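# Lay the bench rod across the salt-spray cabinet rails

## Task

Pick up the white rod resting on the bench and set it crosswise over the salt-spray cabinet's chamber, next to the two rods already there, so that each end sits in a notch of the rails. The fog collector must still be upright afterwards, and the gripper must have released the rod at the end.

## Robot and tools

Robot: two arms, left_arm and right_arm, each with six joints plus a parallel gripper. Joint column order for each arm is waist, shoulder, elbow, wrist pitch, wrist yaw, wrist roll. Stated joint ranges in radians are waist -2.618 to 3.054, shoulder 0.000 to 3.142, elbow 0.000 to 3.142, wrist pitch -1.571 to 1.571, wrist yaw -1.571 to 1.571, wrist roll -2.094 to 2.094. The true ends may differ from these by up to 0.036 rad either way.

Scene frame: one shared frame with its origin on the tabletop midway between the arms. +z is up, +x points out over the table, and left_arm sits on the +y side. The arm names do not correspond to image left or right. Positions are in metres and orientations are quaternions in w,x,y,z order. A gripper's fingers extend along its own +z axis and close along its own y axis. The reported end_effector_position is the point between the finger pads, roughly 1 cm short of the tips, and it gets less accurate the farther the arm reaches.

Tool execute_actions, argument actions: a list holding one action, one wait, or nothing.
- Empty list {"actions": []}: commands nothing and just reports the state.
- Action {"rows": [[...]], "steps": N}: N is 1 to 15 control steps, each 1/30 s, and defaults to 15. There are 1 to 15 rows, one used per step, and the final row repeats if steps outnumber rows.
- Wait {"steps": N} with N up to 300: sends nothing and returns once N steps have passed since the previous result. Time spent writing a reply counts toward these steps.
- Optional pictures (true/false) controls whether camera images come back. By default they do.
- A refused call does nothing at all.

Row layout: each row is a single list of 14 numbers, each between -1 and 1, covering both arms even if only one moves. Numbers 1-6 are left_arm joint offsets and number 7 is its gripper opening. Numbers 8-13 are right_arm joint offsets and number 14 is its opening.

Joint numbers are relative offsets, not poses. Each one is measured from that arm's joint angles in the most recent result that printed them. Before any result in the scene has shown them, and for the second and later calls within a single reply, they are measured from wherever the robot is when the action begins. They are not measured from the previous row. Scaling: 1.0 equals 1.202 rad for the waist, 1.258 for the shoulder, 1.238 for the elbow, 2.073 for wrist pitch, and 2.022 for wrist yaw and for wrist roll.

A call is refused if it would drive a joint outward more than 0.036 rad beyond its range. Requests past a joint's real end are clipped to that end, and the result then reports "joint sent to its limit". That message can refer to an earlier action that is still running. If the message is absent, that does not prove the joint has room left.

All-zero offsets are not a pause. They pull the arm back to the reference angles, and the arm can droop a little more with each such action. To hold an arm in place, put the offsets that reach the desired angles in the first call of a reply and zeros in later calls. If a joint keeps falling short, aim a bit beyond it.

Gripper opening is absolute, not an offset: +1 is fully open (0.094 m pad gap) and -1 is closed. Apart from values near the extremes, the fingers move until grip_measured equals the commanded number. To grasp something, keep commanding a value below grip_measured: about 0.03 below gives a firm hold, and less below gives a lighter one. Each gripper's readings carry a fixed offset of up to about 1 mm. Grip force is limited to roughly 50-62 N per pad, and very thin parts are held less firmly.

Speed limits: the target sent to each joint on each step stays within a fixed lead of its measured angle. The leads are 0.202 rad for the waist, 0.258 for the shoulder, 0.238 for the elbow, 0.573 for wrist pitch and 0.522 for wrist yaw and roll. If the targets would shift a gripper more than 70 mm from where it is measured, all of that arm's targets are scaled back. Large offsets therefore take several actions to complete. Between calls, the arms keep heading for the last row sent. They stop once everything has nearly stopped moving or once any step is HELD. The simulation keeps running while you write.

Result lines:
- The state line gives each gripper's position and quaternion.
- Joint positions and Joint velocities list, for each arm, the six joints (rad, rad/s) and then the pad gap (m, m/s).
- grip_measured is the finger opening on the command scale.
- "joint command not followed" means a clearance check changed or blocked joint targets. The rest of the row still ran.
- HELD marks steps on which some or all of your row was not sent.
- MOTOR HOT appears from 75 °C. OVER-TEMPERATURE FAULT means an arm was stopped: at 90 °C it pauses for 10 s, and at 100 °C it goes limp and falls. Carrying a load heats the motors, even while you are only thinking, so avoid long holds.

Cameras: cam_high and cam_low are 504x504. cam_left_wrist and cam_right_wrist are 616x616. Images arrive in that order.

Tool zoom_image: camera (one of the four names) and region [x0, y0, x1, y1] in that camera's pixels, with the origin at the top-left and a maximum size of 504x504. It returns a closer view of that camera's latest image.

The goal must be met and must stay met. Its result reports success and gives the next task. Answering without any tool call ends everything.

Things to avoid: knocking or placing objects off the table, dropping or letting the rod slip, tipping the fog collector, slamming or pressing hard against things, and letting the two arms collide or push on each other. Loose objects or a held part may occasionally get a brief tug from outside. Release the rod only once both ends are seated in the notches.

Each tool is called after "Request:" by a JSON object that holds its "api" and its "payload", one argument or row to a line.

## Session

Request:
{"api": "execute_actions", "payload": {
  "actions": []
}}

Scene clock: 0.00 s of 4800.00 s.
left_arm: end_effector_position=(+0.3619, +0.5835, +0.2065) grip_measured=+1.000 end_effector_quat_wxyz=(+0.292, -0.268, +0.889, +0.229) | right_arm: end_effector_position=(+0.5496, -0.2290, +0.1218) grip_measured=+1.000 end_effector_quat_wxyz=(+0.468, +0.061, +0.855, +0.215)
Joint positions: left_arm=[ 0.606  1.554  1.343 -0.672 -0.354 -0.026  0.094] | right_arm=[ 0.347  1.838  1.037  0.307 -0.145  0.426  0.094]
Joint velocities: left_arm=[ 0.007 -0.027 -0.012 -0.022 -0.022  0.007  0.   ] | right_arm=[ 0.002  0.022 -0.002  0.007 -0.007  0.007  0.   ]
Motor temperatures (°C, as the motors report them): left_arm=[19 21 20 22 22 19] | right_arm=[21 21 22 22 21 21]

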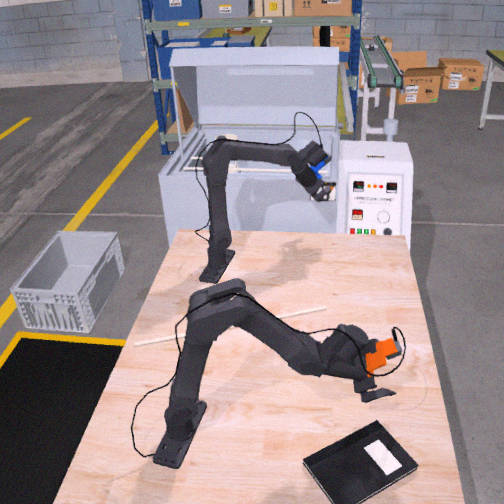

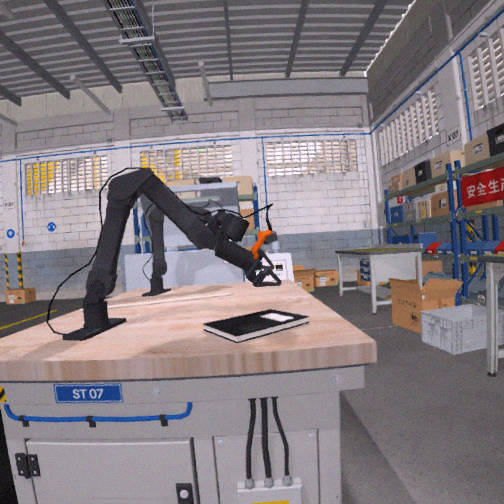

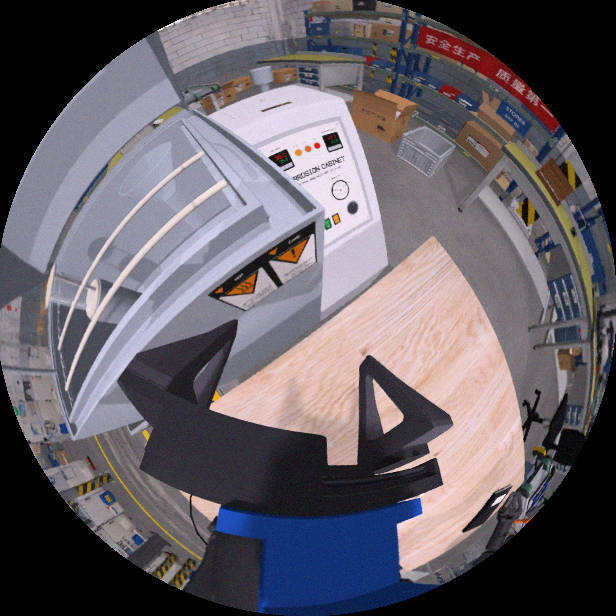

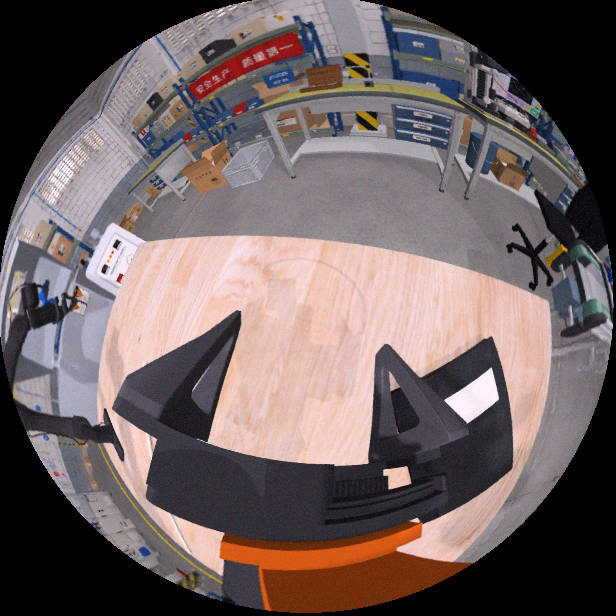

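Request:
{"api": "execute_actions", "payload": {
  "actions": [
    {"rows":[[-0.3,-0.12,-0.11,-0.336,0.175,0.013,1,-0.5,-0.8,-0.3,-0.3,0,0,1]]}
  ],
  "pictures": false
}}

Request:
{"api": "execute_actions", "payload": {
  "actions": [
    {"steps":45}
  ]
}}

Scene clock: 3.67 s of 4800.00 s.
left_arm: end_effector_position=(+0.2583, +0.3749, +0.1413) grip_measured=+1.000 end_effector_quat_wxyz=(+0.036, -0.039, +0.998, +0.016) | right_arm: end_effector_position=(+0.3630, -0.4677, +0.1585) grip_measured=+1.000 end_effector_quat_wxyz=(+0.440, +0.336, +0.831, +0.063)
Joint positions: left_arm=[ 0.243  1.424  1.221 -1.295 -0.03  -0.009  0.094] | right_arm=[-0.257  1.065  0.665 -0.257 -0.131  0.426  0.094]
Joint velocities: left_arm=[ 0.012 -0.042 -0.012 -0.52   0.095  0.066  0.   ] | right_arm=[-0.339 -2.508 -0.007 -0.3    0.066  0.007  0.   ]
Motor temperatures (°C, as the motors report them): left_arm=[19 21 20 22 22 19] | right_arm=[21 22 22 22 21 21]
Steps of this call (steps 1 to 90: nothing new was sent; then 0.17 s passed at rest; steps 91 to 105: all 15 steps of this action). Readings (joint positions):
91: left_arm=[0.598 1.549 1.340 -0.693 -0.337 -0.026] | right_arm=[0.340 1.825 1.024 0.285 -0.148 0.426]
92: left_arm=[0.580 1.536 1.329 -0.732 -0.313 -0.026] | right_arm=[0.324 1.794 0.994 0.244 -0.151 0.426]
94: left_arm=[0.522 1.507 1.302 -0.826 -0.262 -0.025] | right_arm=[0.270 1.723 0.921 0.156 -0.151 0.426]
98: left_arm=[0.369 1.466 1.262 -1.018 -0.165 -0.021] | right_arm=[0.112 1.558 0.768 -0.016 -0.150 0.426]
105: the state above

Scene clock: 5.17 s of 4800.00 s.
left_arm: end_effector_position=(+0.2429, +0.3695, +0.1407) grip_measured=+1.000 end_effector_quat_wxyz=(+0.004, -0.038, +0.999, +0.003) | right_arm: end_effector_position=(+0.3418, -0.4590, +0.2282) grip_measured=+1.000 end_effector_quat_wxyz=(+0.531, +0.310, +0.786, +0.061)
Joint positions: left_arm=[ 0.243  1.424  1.221 -1.359 -0.006 -0.008  0.094] | right_arm=[-0.261  0.82   0.674 -0.301 -0.135  0.426  0.094]
Joint velocities: left_arm=[-0.007 -0.012  0.012 -0.022 -0.095 -0.007  0.   ] | right_arm=[ 0.002 -0.012 -0.002 -0.007  0.022  0.007  0.   ]
Motor temperatures (°C, as the motors report them): left_arm=[19 22 20 22 22 19] | right_arm=[21 22 22 23 21 21]
Steps of this call (steps 1 to 30: the robot went on to your last target; steps 31 to 45: nothing new was sent). Readings (joint positions):
1: left_arm=[0.243 1.424 1.221 -1.310 -0.024 -0.009] | right_arm=[-0.261 0.979 0.665 -0.262 -0.130 0.426]
2: left_arm=[0.243 1.424 1.221 -1.321 -0.021 -0.009] | right_arm=[-0.261 0.906 0.666 -0.261 -0.132 0.426]
4: left_arm=[0.243 1.424 1.221 -1.336 -0.015 -0.008] | right_arm=[-0.261 0.824 0.672 -0.257 -0.135 0.426]
8: left_arm=[0.243 1.424 1.221 -1.351 -0.009 -0.008] | right_arm=[-0.261 0.820 0.674 -0.277 -0.135 0.426]
45: the state above
All arms were judged still, so your last target was given up. Only a new action makes them travel on or press farther. Fingers that are still opening or closing keep moving.

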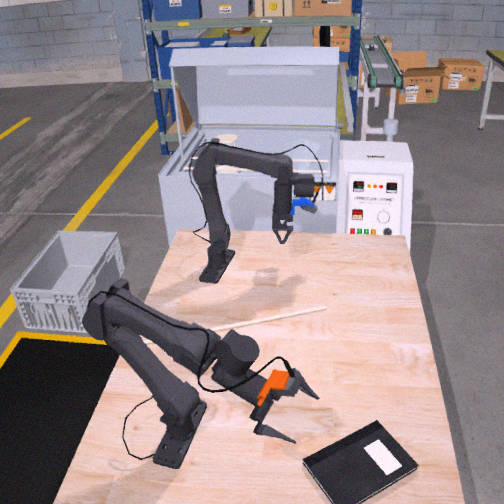

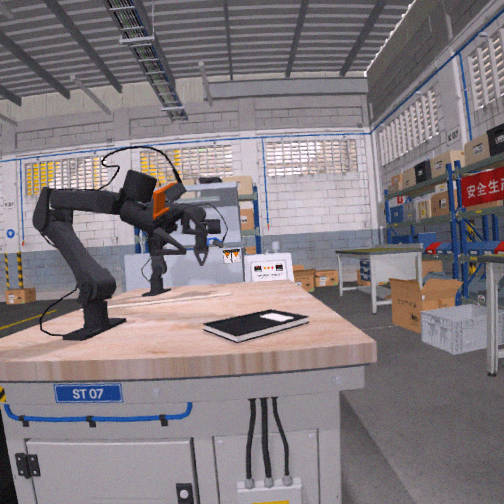

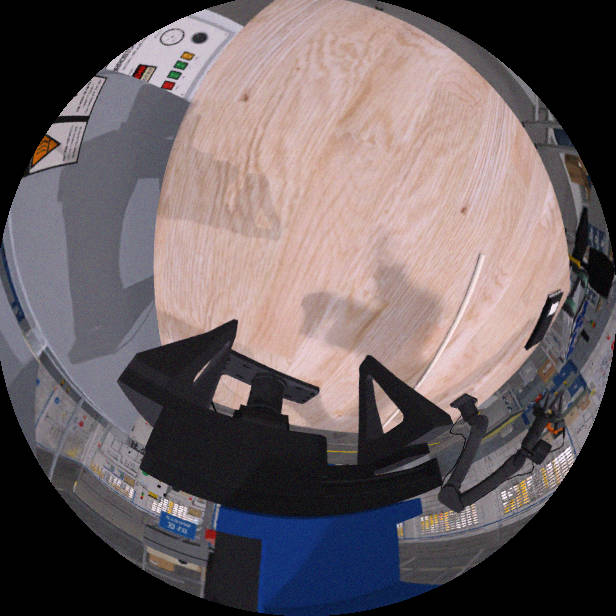

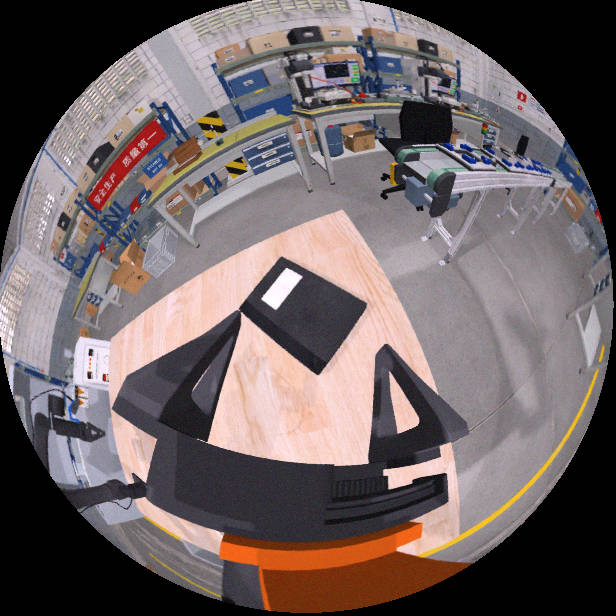

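Request:
{"api": "execute_actions", "payload": {
  "actions": [
    {"rows":[[-1,0.15,0.114,0.03,0,0.78,1,-0.3,0,0,0,0,0,1]]}
  ],
  "pictures": false
}}

Request:
{"api": "execute_actions", "payload": {
  "actions": [
    {"steps":30}
  ],
  "pictures": false
}}

Request:
{"api": "execute_actions", "payload": {
  "actions": [
    {"rows":[[-0.092,0.087,0,0.045,0,0,1,0,0,0,0,0,0,1]]}
  ]
}}

Scene clock: 8.20 s of 4800.00 s.
left_arm: end_effector_position=(+0.1749, +0.1161, +0.1208) grip_measured=+1.000 end_effector_quat_wxyz=(-0.001, +0.917, +0.400, +0.007) | right_arm: end_effector_position=(+0.2864, -0.5575, +0.2282) grip_measured=+1.000 end_effector_quat_wxyz=(+0.533, +0.447, +0.718, -0.037)
Joint positions: left_arm=[-0.792  1.634  1.343 -1.279 -0.015  1.353  0.094] | right_arm=[-0.619  0.82   0.674 -0.301 -0.13   0.425  0.094]
Joint velocities: left_arm=[-2.137 -0.007 -0.002  0.022 -0.007  1.355  0.   ] | right_arm=[ 0.012 -0.002  0.007  0.037  0.007  0.037  0.   ]
Motor temperatures (°C, as the motors report them): left_arm=[19 22 21 22 22 19] | right_arm=[21 22 22 23 21 21]
Steps of this call (steps 1 to 76: nothing new was sent; steps 77 to 91: all 15 steps of this action). Readings (joint positions):
77: left_arm=[0.218 1.446 1.241 -1.373 -0.020 0.067] | right_arm=[-0.293 0.820 0.674 -0.301 -0.151 0.425]
78: left_arm=[0.165 1.487 1.280 -1.376 -0.025 0.161] | right_arm=[-0.360 0.820 0.674 -0.301 -0.153 0.425]
80: left_arm=[0.030 1.571 1.334 -1.330 -0.025 0.358] | right_arm=[-0.509 0.820 0.674 -0.301 -0.147 0.425]
84: left_arm=[-0.261 1.634 1.343 -1.284 -0.020 0.756] | right_arm=[-0.619 0.820 0.674 -0.301 -0.130 0.425]
91: the state above

Scene clock: 9.20 s of 4800.00 s.
left_arm: end_effector_position=(+0.1298, +0.0904, +0.1208) grip_measured=+1.000 end_effector_quat_wxyz=(-0.001, +0.976, +0.218, +0.003) | right_arm: end_effector_position=(+0.2864, -0.5575, +0.2282) grip_measured=+1.000 end_effector_quat_wxyz=(+0.533, +0.447, +0.718, -0.037)
Joint positions: left_arm=[-0.968  1.634  1.343 -1.281 -0.007  1.56   0.094] | right_arm=[-0.619  0.82   0.674 -0.301 -0.13   0.425  0.094]
Joint velocities: left_arm=[ 0.007  0.007 -0.017 -0.037 -0.037  0.007  0.   ] | right_arm=[-0.007 -0.007  0.002 -0.007 -0.007  0.095  0.   ]
Motor temperatures (°C, as the motors report them): left_arm=[19 22 21 22 22 19] | right_arm=[21 22 23 23 21 21]
Steps of this call (steps 1 to 30: the robot went on to your last target). Readings (joint positions):
1: left_arm=[-0.864 1.634 1.343 -1.279 -0.013 1.395] | right_arm=[-0.619 0.820 0.674 -0.301 -0.130 0.425]
2: left_arm=[-0.922 1.634 1.343 -1.279 -0.007 1.429] | right_arm=[-0.619 0.820 0.674 -0.301 -0.130 0.425]
4: left_arm=[-0.979 1.634 1.343 -1.280 0.003 1.478] | right_arm=[-0.619 0.820 0.674 -0.301 -0.130 0.425]
8: left_arm=[-0.971 1.634 1.343 -1.281 -0.002 1.527] | right_arm=[-0.619 0.820 0.674 -0.301 -0.130 0.425]
30: the state above
All arms were judged still, so your last target was given up. Only a new action makes them travel on or press farther. Fingers that are still opening or closing keep moving.

Scene clock: 9.70 s of 4800.00 s.
left_arm: end_effector_position=(+0.1063, +0.0606, +0.0877) grip_measured=+1.000 end_effector_quat_wxyz=(-0.019, +0.987, +0.162, +0.004) | right_arm: end_effector_position=(+0.2864, -0.5575, +0.2282) grip_measured=+1.000 end_effector_quat_wxyz=(+0.533, +0.447, +0.718, -0.037)
Joint positions: left_arm=[-1.082  1.752  1.343 -1.198 -0.014  1.56   0.094] | right_arm=[-0.619  0.82   0.674 -0.301 -0.13   0.425  0.094]
Joint velocities: left_arm=[ 0.002 -0.007 -0.002 -0.051  0.007 -0.022  0.   ] | right_arm=[-0.007  0.012 -0.002 -0.007 -0.037  0.037  0.   ]
Motor temperatures (°C, as the motors report them): left_arm=[19 22 21 22 22 19] | right_arm=[21 22 23 23 21 21]
Steps of this call (steps 1 to 15: all 15 steps of this action). Readings (joint positions):
1: left_arm=[-0.980 1.643 1.343 -1.276 -0.015 1.560] | right_arm=[-0.619 0.820 0.674 -0.301 -0.130 0.425]
2: left_arm=[-1.004 1.659 1.343 -1.261 -0.018 1.560] | right_arm=[-0.619 0.820 0.674 -0.301 -0.130 0.425]
4: left_arm=[-1.055 1.707 1.343 -1.234 -0.017 1.560] | right_arm=[-0.619 0.820 0.674 -0.301 -0.130 0.425]
8: left_arm=[-1.082 1.752 1.343 -1.206 -0.014 1.560] | right_arm=[-0.619 0.820 0.674 -0.301 -0.130 0.425]
15: the state above

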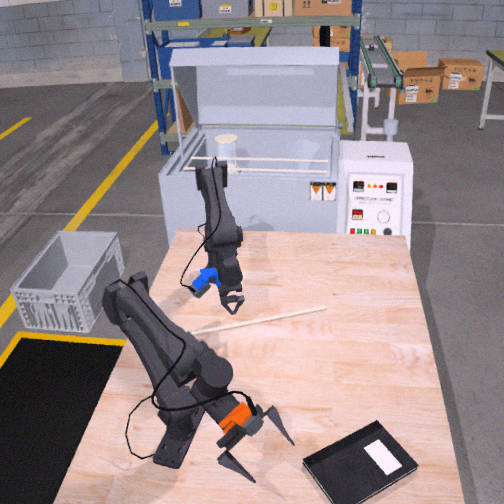

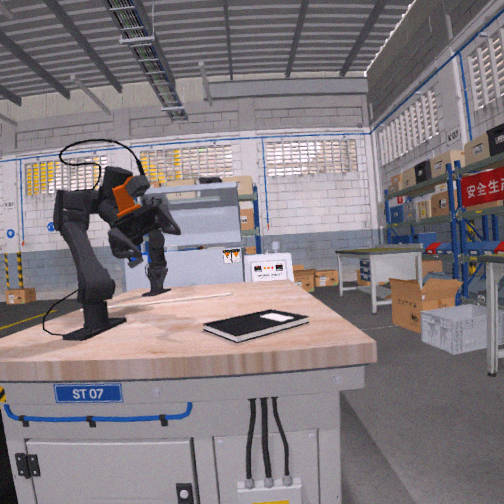

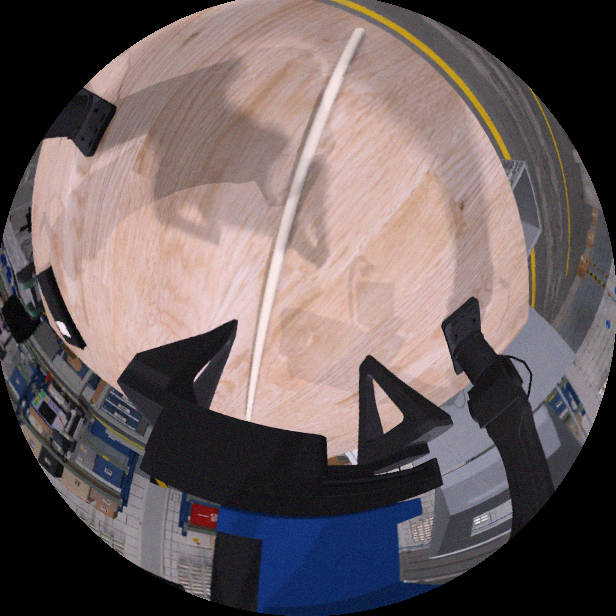

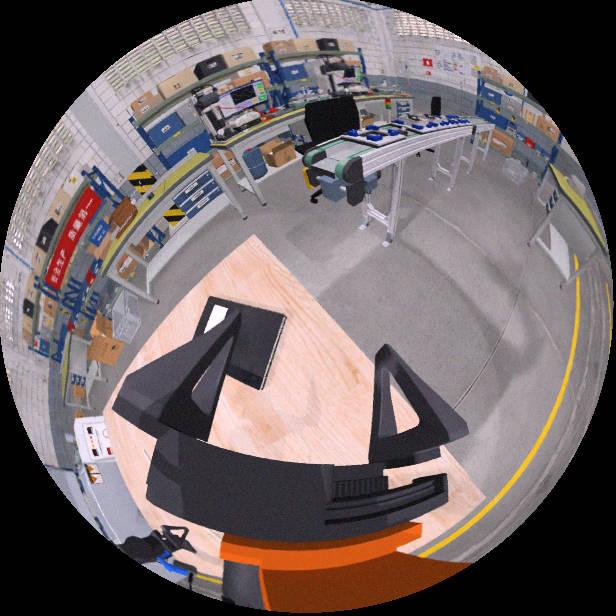

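Request:
{"api": "execute_actions", "payload": {
  "actions": [
    {"rows":[[0,0.086,-0.015,0.09,0,0,1,-0.3,0,0,0,0,0,1]]}
  ]
}}

Scene clock: 11.30 s of 4800.00 s.
left_arm: end_effector_position=(+0.1183, +0.0251, +0.0517) grip_measured=+1.000 end_effector_quat_wxyz=(+0.009, +0.987, +0.162, +0.010) | right_arm: end_effector_position=(+0.1999, -0.6301, +0.2281) grip_measured=+1.000 end_effector_quat_wxyz=(+0.517, +0.568, +0.626, -0.134)
Joint positions: left_arm=[-1.082  1.868  1.343 -1.024 -0.017  1.56   0.094] | right_arm=[-0.977  0.82   0.674 -0.301 -0.125  0.424  0.094]
Joint velocities: left_arm=[-0.022  0.002 -0.012  0.037 -0.007  0.037  0.   ] | right_arm=[-0.012  0.007 -0.027  0.022 -0.037  0.11   0.   ]
Motor temperatures (°C, as the motors report them): left_arm=[19 22 21 22 22 19] | right_arm=[21 22 23 23 21 21]
Steps of this call (steps 1 to 15: the robot went on to your last target; steps 16 to 33: nothing new was sent; steps 34 to 48: all 15 steps of this action). Readings (joint positions):
34: left_arm=[-1.082 1.761 1.343 -1.183 -0.014 1.560] | right_arm=[-0.650 0.820 0.674 -0.301 -0.146 0.424]
35: left_arm=[-1.082 1.776 1.343 -1.152 -0.014 1.560] | right_arm=[-0.718 0.820 0.674 -0.301 -0.148 0.424]
37: left_arm=[-1.082 1.822 1.343 -1.099 -0.015 1.560] | right_arm=[-0.867 0.820 0.674 -0.301 -0.142 0.424]
41: left_arm=[-1.082 1.868 1.343 -1.047 -0.016 1.560] | right_arm=[-0.977 0.820 0.674 -0.301 -0.125 0.424]
48: the state above

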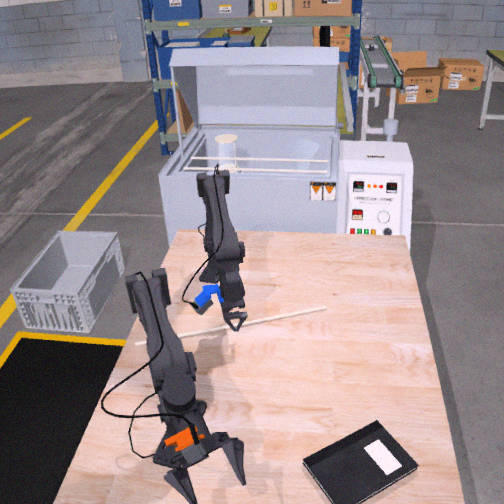

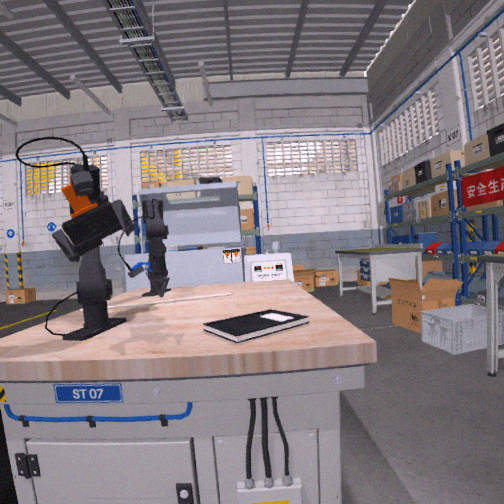

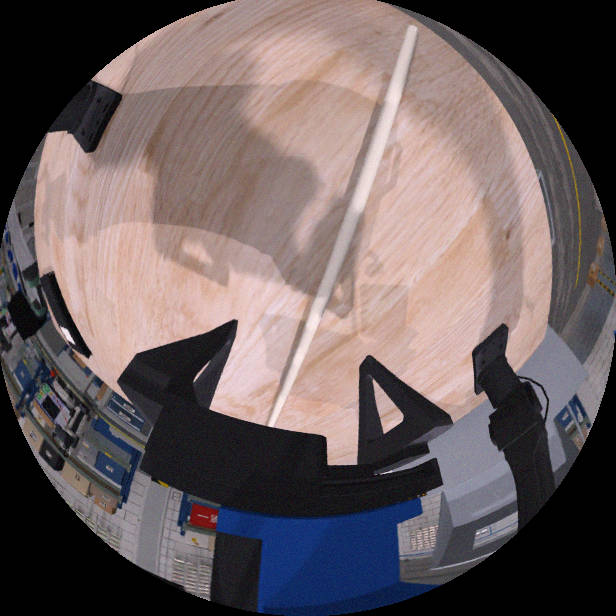

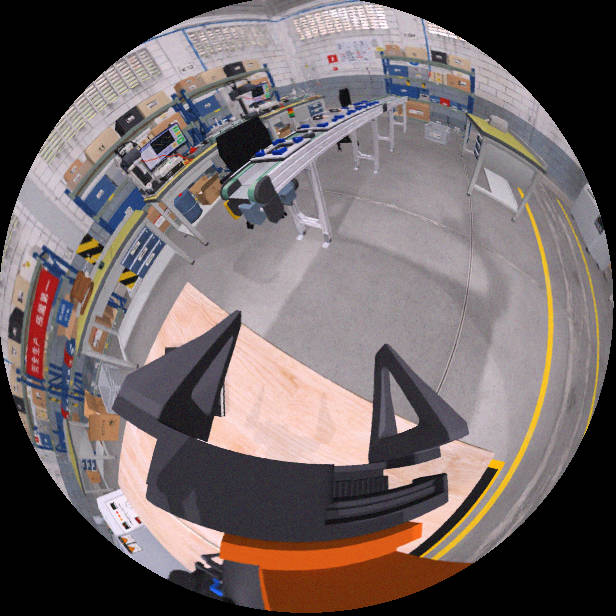

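Request:
{"api": "execute_actions", "payload": {
  "actions": [
    {"rows":[[0,0.018,-0.04,0.03,0.008,0.045,0.6,0,0,0,0,0,0,1],[0,0.018,-0.04,0.03,0.008,0.045,0.6,0,0,0,0,0,0,1],[0,0.018,-0.04,0.03,0.008,0.045,0.6,0,0,0,0,0,0,1],[0,0.034,-0.082,0.058,0.008,0.045,0.3,0,0,0,0,0,0,1]]}
  ]
}}

Scene clock: 13.03 s of 4800.00 s.
left_arm: end_effector_position=(+0.1168, +0.0290, +0.0213) grip_measured=+0.303 end_effector_quat_wxyz=(+0.004, +0.992, +0.122, +0.009) | right_arm: end_effector_position=(+0.1999, -0.6301, +0.2281) grip_measured=+1.000 end_effector_quat_wxyz=(+0.517, +0.568, +0.626, -0.134)
Joint positions: left_arm=[-1.082  1.901  1.259 -0.917 -0.016  1.64   0.061] | right_arm=[-0.977  0.82   0.674 -0.301 -0.125  0.424  0.094]
Joint velocities: left_arm=[ 0.002 -0.002 -0.007  0.066 -0.007  0.007  0.   ] | right_arm=[ 0.007  0.017  0.002 -0.022  0.007 -0.066  0.   ]
Motor temperatures (°C, as the motors report them): left_arm=[19 22 21 22 22 19] | right_arm=[21 22 23 24 21 21]
Steps of this call (steps 1 to 15: the robot went on to your last target; steps 16 to 37: nothing new was sent; steps 38 to 52: all 15 steps of this action). Readings (joint positions):
38: left_arm=[-1.082 1.868 1.338 -1.011 -0.016 1.573] | right_arm=[-0.977 0.820 0.674 -0.301 -0.125 0.424]
39: left_arm=[-1.082 1.868 1.331 -1.001 -0.016 1.587] | right_arm=[-0.977 0.820 0.674 -0.301 -0.125 0.424]
41: left_arm=[-1.082 1.873 1.310 -0.978 -0.016 1.607] | right_arm=[-0.977 0.820 0.674 -0.301 -0.125 0.424]
45: left_arm=[-1.082 1.898 1.261 -0.940 -0.016 1.628] | right_arm=[-0.977 0.820 0.674 -0.301 -0.125 0.424]
52: the state above

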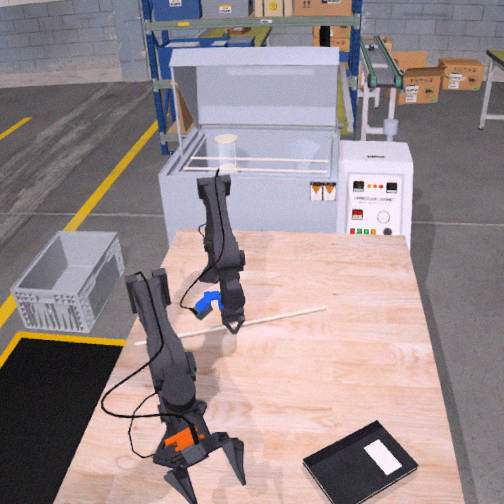

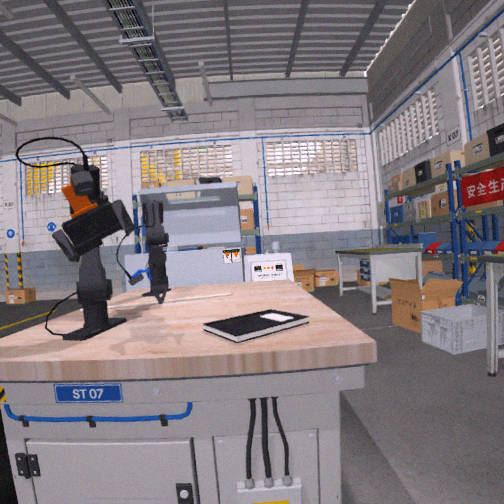

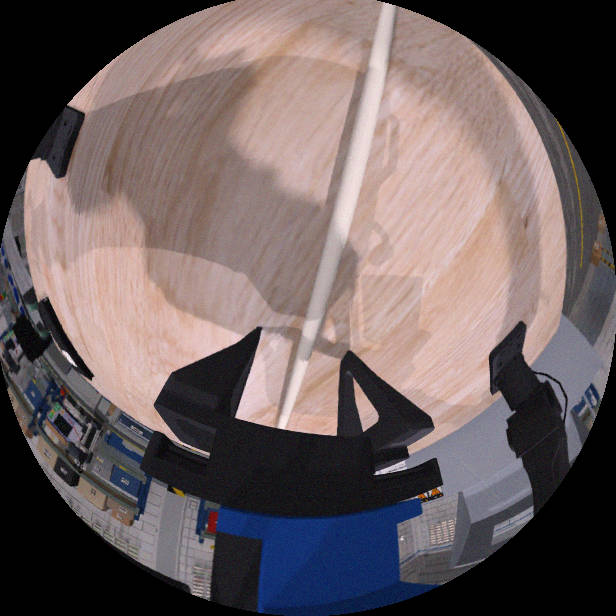

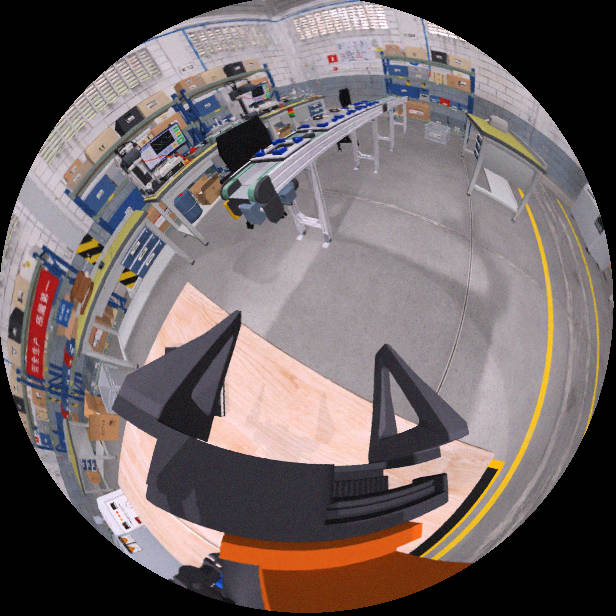

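Centred. Lower about 9 mm and close.

Request:
{"api": "execute_actions", "payload": {
  "actions": [
    {"rows":[[0,0.02,-0.02,0.012,0,0,-0.3,0,0,0,0,0,0,1]],"steps":12}
  ],
  "pictures": false
}}

Request:
{"api": "execute_actions", "payload": {
  "actions": [
    {"rows":[[0,0,0,0,0,0,-0.6,0,0,0,0,0,0,1],[0,0,0,0,0,0,-0.65,0,0,0,0,0,0,1],[0,0,0,0,0,0,-0.7,0,0,0,0,0,0,1],[0,0,0,0,0,0,-0.7,0,0,0,0,0,0,1],[0,0,0,0,0,0,-0.75,0,0,0,0,0,0,1],[0,0,0,0,0,0,-0.75,0,0,0,0,0,0,1],[0,0,0,0,0,0,-0.8,0,0,0,0,0,0,1],[0,0,0,0,0,0,-0.85,0,0,0,0,0,0,1]]}
  ]
}}

Scene clock: 14.10 s of 4800.00 s.
left_arm: end_effector_position=(+0.1184, +0.0248, +0.0203) grip_measured=-0.297 end_effector_quat_wxyz=(+0.012, +0.993, +0.121, +0.011) | right_arm: end_effector_position=(+0.1999, -0.6301, +0.2281) grip_measured=+1.000 end_effector_quat_wxyz=(+0.517, +0.568, +0.626, -0.134)
Joint positions: left_arm=[-1.082  1.904  1.259 -0.898 -0.016  1.642  0.033] | right_arm=[-0.977  0.82   0.674 -0.301 -0.125  0.424  0.094]
Joint velocities: left_arm=[-0.002 -0.022 -0.017 -0.051 -0.037 -0.022  0.   ] | right_arm=[ 0.002 -0.017  0.007 -0.022  0.066  0.081  0.   ]
Motor temperatures (°C, as the motors report them): left_arm=[19 23 21 22 22 19] | right_arm=[21 22 23 24 21 21]
Steps of this call (steps 1 to 15: the robot went on to your last target; steps 16 to 20: nothing new was sent; steps 21 to 32: all 12 steps of this action). Readings (joint positions):
21: left_arm=[-1.082 1.901 1.259 -0.911 -0.016 1.642] | right_arm=[-0.977 0.820 0.674 -0.301 -0.125 0.424]
22: left_arm=[-1.082 1.903 1.259 -0.909 -0.016 1.642] | right_arm=[-0.977 0.820 0.674 -0.301 -0.125 0.424]
24: left_arm=[-1.082 1.904 1.259 -0.899 -0.016 1.642] | right_arm=[-0.977 0.820 0.674 -0.301 -0.125 0.424]
28: left_arm=[-1.082 1.904 1.259 -0.898 -0.016 1.642] | right_arm=[-0.977 0.820 0.674 -0.301 -0.125 0.424]
32: the state above

Scene clock: 14.60 s of 4800.00 s.
left_arm: end_effector_position=(+0.1191, +0.0242, +0.0203) grip_measured=-0.820 end_effector_quat_wxyz=(+0.013, +0.993, +0.121, +0.012) | right_arm: end_effector_position=(+0.1999, -0.6301, +0.2281) grip_measured=+1.000 end_effector_quat_wxyz=(+0.517, +0.568, +0.626, -0.134)
Joint positions: left_arm=[-1.082  1.904  1.259 -0.895 -0.019  1.643  0.008] | right_arm=[-0.977  0.82   0.674 -0.301 -0.125  0.424  0.094]
Joint velocities: left_arm=[ 0.007  0.002 -0.002 -0.022  0.066 -0.051 -0.   ] | right_arm=[ 0.007 -0.007 -0.002  0.007  0.066 -0.066  0.   ]
Motor temperatures (°C, as the motors report them): left_arm=[19 23 21 22 22 19] | right_arm=[21 22 23 24 21 21]
Steps of this call (steps 1 to 15: all 15 steps of this action). Readings (joint positions):
1: left_arm=[-1.082 1.904 1.259 -0.898 -0.016 1.642] | right_arm=[-0.977 0.820 0.674 -0.301 -0.125 0.424]
2: left_arm=[-1.082 1.904 1.259 -0.898 -0.017 1.642] | right_arm=[-0.977 0.820 0.674 -0.301 -0.125 0.424]
4: left_arm=[-1.082 1.904 1.259 -0.896 -0.017 1.642] | right_arm=[-0.977 0.820 0.674 -0.301 -0.125 0.424]
8: left_arm=[-1.082 1.904 1.259 -0.895 -0.018 1.641] | right_arm=[-0.977 0.820 0.674 -0.301 -0.125 0.424]
15: the state above

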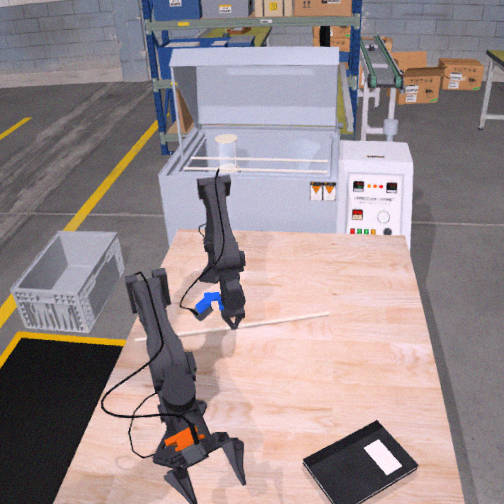

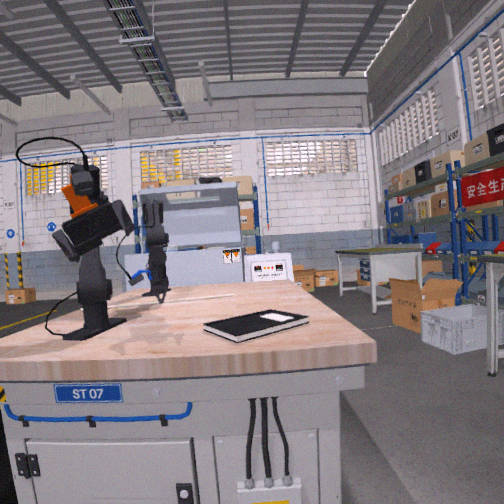

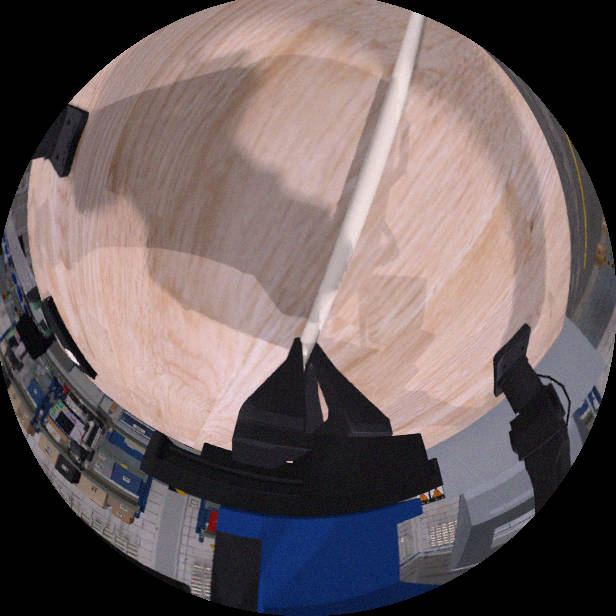

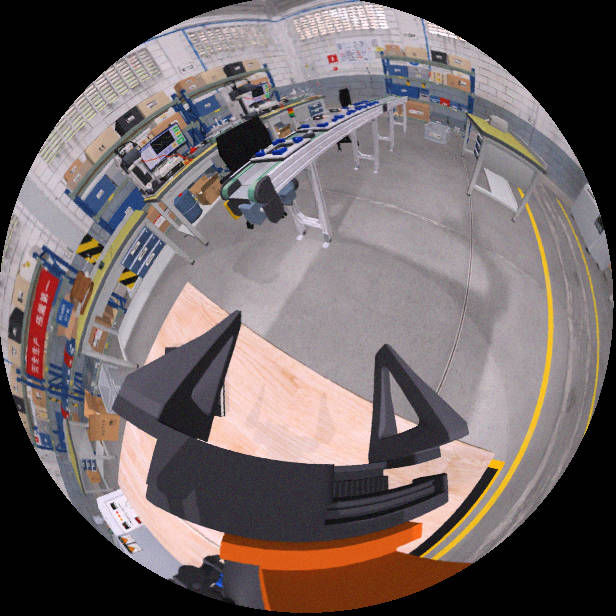

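Request:
{"api": "execute_actions", "payload": {
  "actions": [
    {"rows":[[0,-0.03,0.02,-0.02,0,0,-0.86,0,0,0,0,0,0,1],[0,-0.06,0.05,-0.05,0,0,-0.86,0,0,0,0,0,0,1],[0,-0.09,0.08,-0.07,0,0,-0.86,0,0,0,0,0,0,1],[0,-0.12,0.11,-0.09,0,0,-0.86,0,0,0,0,0,0,1],[0,-0.15,0.14,-0.11,0,0,-0.86,0,0,0,0,0,0,1],[0,-0.18,0.18,-0.13,0,0,-0.86,0,0,0,0,0,0,1],[0,-0.21,0.21,-0.15,0,0,-0.86,0,0,0,0,0,0,1],[0,-0.24,0.25,-0.17,0,0,-0.86,0,0,0,0,0,0,1],[0,-0.27,0.29,-0.19,0,0,-0.86,0,0,0,0,0,0,1],[0,-0.3,0.33,-0.21,0,0,-0.86,0,0,0,0,0,0,1],[0,-0.33,0.37,-0.24,0,0,-0.86,0,0,0,0,0,0,1],[0,-0.37,0.41,-0.27,0,0,-0.86,0,0,0,0,0,0,1]]}
  ],
  "pictures": false
}}

Request:
{"api": "execute_actions", "payload": {
  "actions": [
    {"rows":[[0.9,0,0,0,0,0,-0.86,0,0,0,0,0,0,1]]}
  ],
  "pictures": false
}}

Request:
{"api": "execute_actions", "payload": {
  "actions": [
    {"rows":[[0.5,0,0,0,0,0,-0.86,0,0,0,0,0,0,1]]}
  ]
}}

Scene clock: 16.63 s of 4800.00 s.
left_arm: end_effector_position=(+0.1235, +0.0130, +0.2566) grip_measured=-0.820 end_effector_quat_wxyz=(+0.231, +0.964, +0.120, +0.057) | right_arm: end_effector_position=(+0.1999, -0.6301, +0.2281) grip_measured=+1.000 end_effector_quat_wxyz=(+0.517, +0.568, +0.626, -0.134)
Joint positions: left_arm=[-1.082  1.53   1.675 -1.236 -0.023  1.643  0.008] | right_arm=[-0.977  0.82   0.674 -0.301 -0.125  0.424  0.094]
Joint velocities: left_arm=[-0.017 -0.906  0.999 -0.989  0.066  0.007  0.   ] | right_arm=[ 0.002 -0.007  0.002  0.037  0.022  0.007  0.   ]
Motor temperatures (°C, as the motors report them): left_arm=[19 23 21 22 22 19] | right_arm=[21 22 23 24 21 21]
Steps of this call (steps 1 to 15: the robot went on to your last target; steps 16 to 46: nothing new was sent; steps 47 to 61: all 15 steps of this action). Readings (joint positions):
47: left_arm=[-1.082 1.903 1.259 -0.896 -0.020 1.643] | right_arm=[-0.977 0.820 0.674 -0.301 -0.125 0.424]
48: left_arm=[-1.082 1.898 1.262 -0.909 -0.021 1.643] | right_arm=[-0.977 0.820 0.674 -0.301 -0.125 0.424]
50: left_arm=[-1.082 1.869 1.290 -0.965 -0.022 1.643] | right_arm=[-0.977 0.820 0.674 -0.301 -0.125 0.424]
54: left_arm=[-1.082 1.753 1.409 -1.062 -0.023 1.643] | right_arm=[-0.977 0.820 0.674 -0.301 -0.125 0.424]
61: the state above

Scene clock: 17.13 s of 4800.00 s.
left_arm: end_effector_position=(+0.3646, +0.2735, +0.2520) grip_measured=-0.822 end_effector_quat_wxyz=(+0.169, +0.783, +0.576, +0.165) | right_arm: end_effector_position=(+0.1999, -0.6301, +0.2281) grip_measured=+1.000 end_effector_quat_wxyz=(+0.517, +0.568, +0.626, -0.134)
Joint positions: left_arm=[-0.059  1.554  1.679 -1.22  -0.032  1.646  0.008] | right_arm=[-0.977  0.82   0.674 -0.301 -0.125  0.424  0.094]
Joint velocities: left_arm=[ 1.756 -0.017 -0.012 -0.037 -0.359 -0.081  0.   ] | right_arm=[ 0.012 -0.002  0.002 -0.022  0.022 -0.022  0.   ]
Motor temperatures (°C, as the motors report them): left_arm=[19 23 21 22 22 19] | right_arm=[21 22 23 24 21 21]
Steps of this call (steps 1 to 15: all 15 steps of this action). Readings (joint positions):
1: left_arm=[-1.057 1.502 1.692 -1.243 -0.006 1.645] | right_arm=[-0.977 0.820 0.674 -0.301 -0.125 0.424]
2: left_arm=[-1.006 1.480 1.698 -1.236 0.005 1.646] | right_arm=[-0.977 0.820 0.674 -0.301 -0.125 0.424]
4: left_arm=[-0.865 1.474 1.700 -1.229 0.003 1.646] | right_arm=[-0.977 0.820 0.674 -0.301 -0.125 0.424]
8: left_arm=[-0.574 1.531 1.693 -1.222 -0.012 1.646] | right_arm=[-0.977 0.820 0.674 -0.301 -0.125 0.424]
15: the state above

Scene clock: 17.63 s of 4800.00 s.
left_arm: end_effector_position=(+0.3462, +0.4968, +0.2515) grip_measured=-0.823 end_effector_quat_wxyz=(+0.104, +0.571, +0.785, +0.216) | right_arm: end_effector_position=(+0.1999, -0.6301, +0.2281) grip_measured=+1.000 end_effector_quat_wxyz=(+0.517, +0.568, +0.626, -0.134)
Joint positions: left_arm=[ 0.552  1.559  1.679 -1.209 -0.055  1.647  0.008] | right_arm=[-0.977  0.82   0.674 -0.301 -0.125  0.424  0.094]
Joint velocities: left_arm=[-0.066 -0.007 -0.002  0.007  0.051 -0.022 -0.001] | right_arm=[ 0.002 -0.012 -0.012 -0.051 -0.007 -0.007  0.   ]
Motor temperatures (°C, as the motors report them): left_arm=[19 23 21 22 22 19] | right_arm=[21 22 23 24 21 21]
Steps of this call (steps 1 to 15: all 15 steps of this action). Readings (joint positions):
1: left_arm=[0.007 1.554 1.679 -1.220 -0.033 1.646] | right_arm=[-0.977 0.820 0.674 -0.301 -0.125 0.424]
2: left_arm=[0.076 1.555 1.679 -1.219 -0.031 1.647] | right_arm=[-0.977 0.820 0.674 -0.301 -0.125 0.424]
4: left_arm=[0.223 1.556 1.679 -1.214 -0.031 1.647] | right_arm=[-0.977 0.820 0.674 -0.301 -0.125 0.424]
8: left_arm=[0.504 1.559 1.679 -1.208 -0.045 1.647] | right_arm=[-0.977 0.820 0.674 -0.301 -0.125 0.424]
15: the state above

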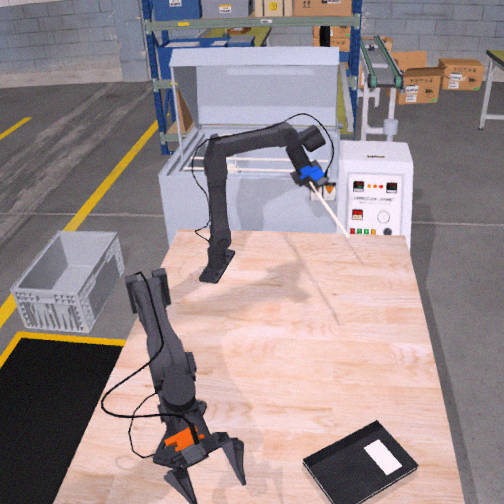

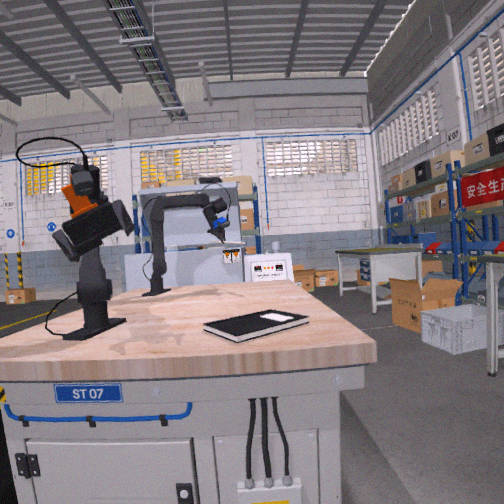

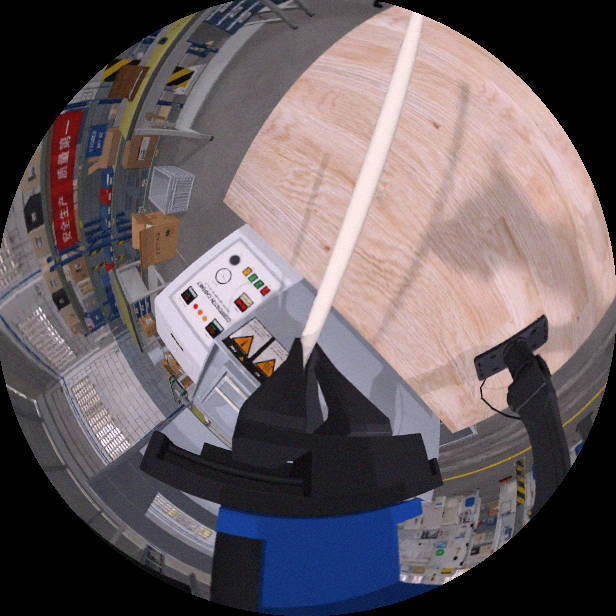

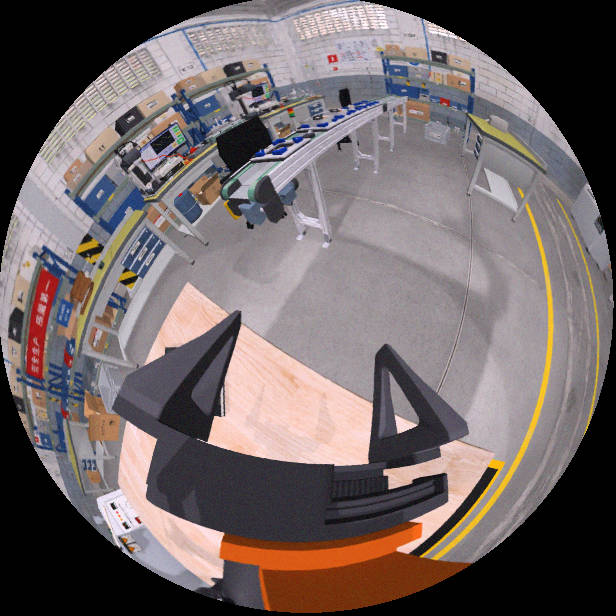

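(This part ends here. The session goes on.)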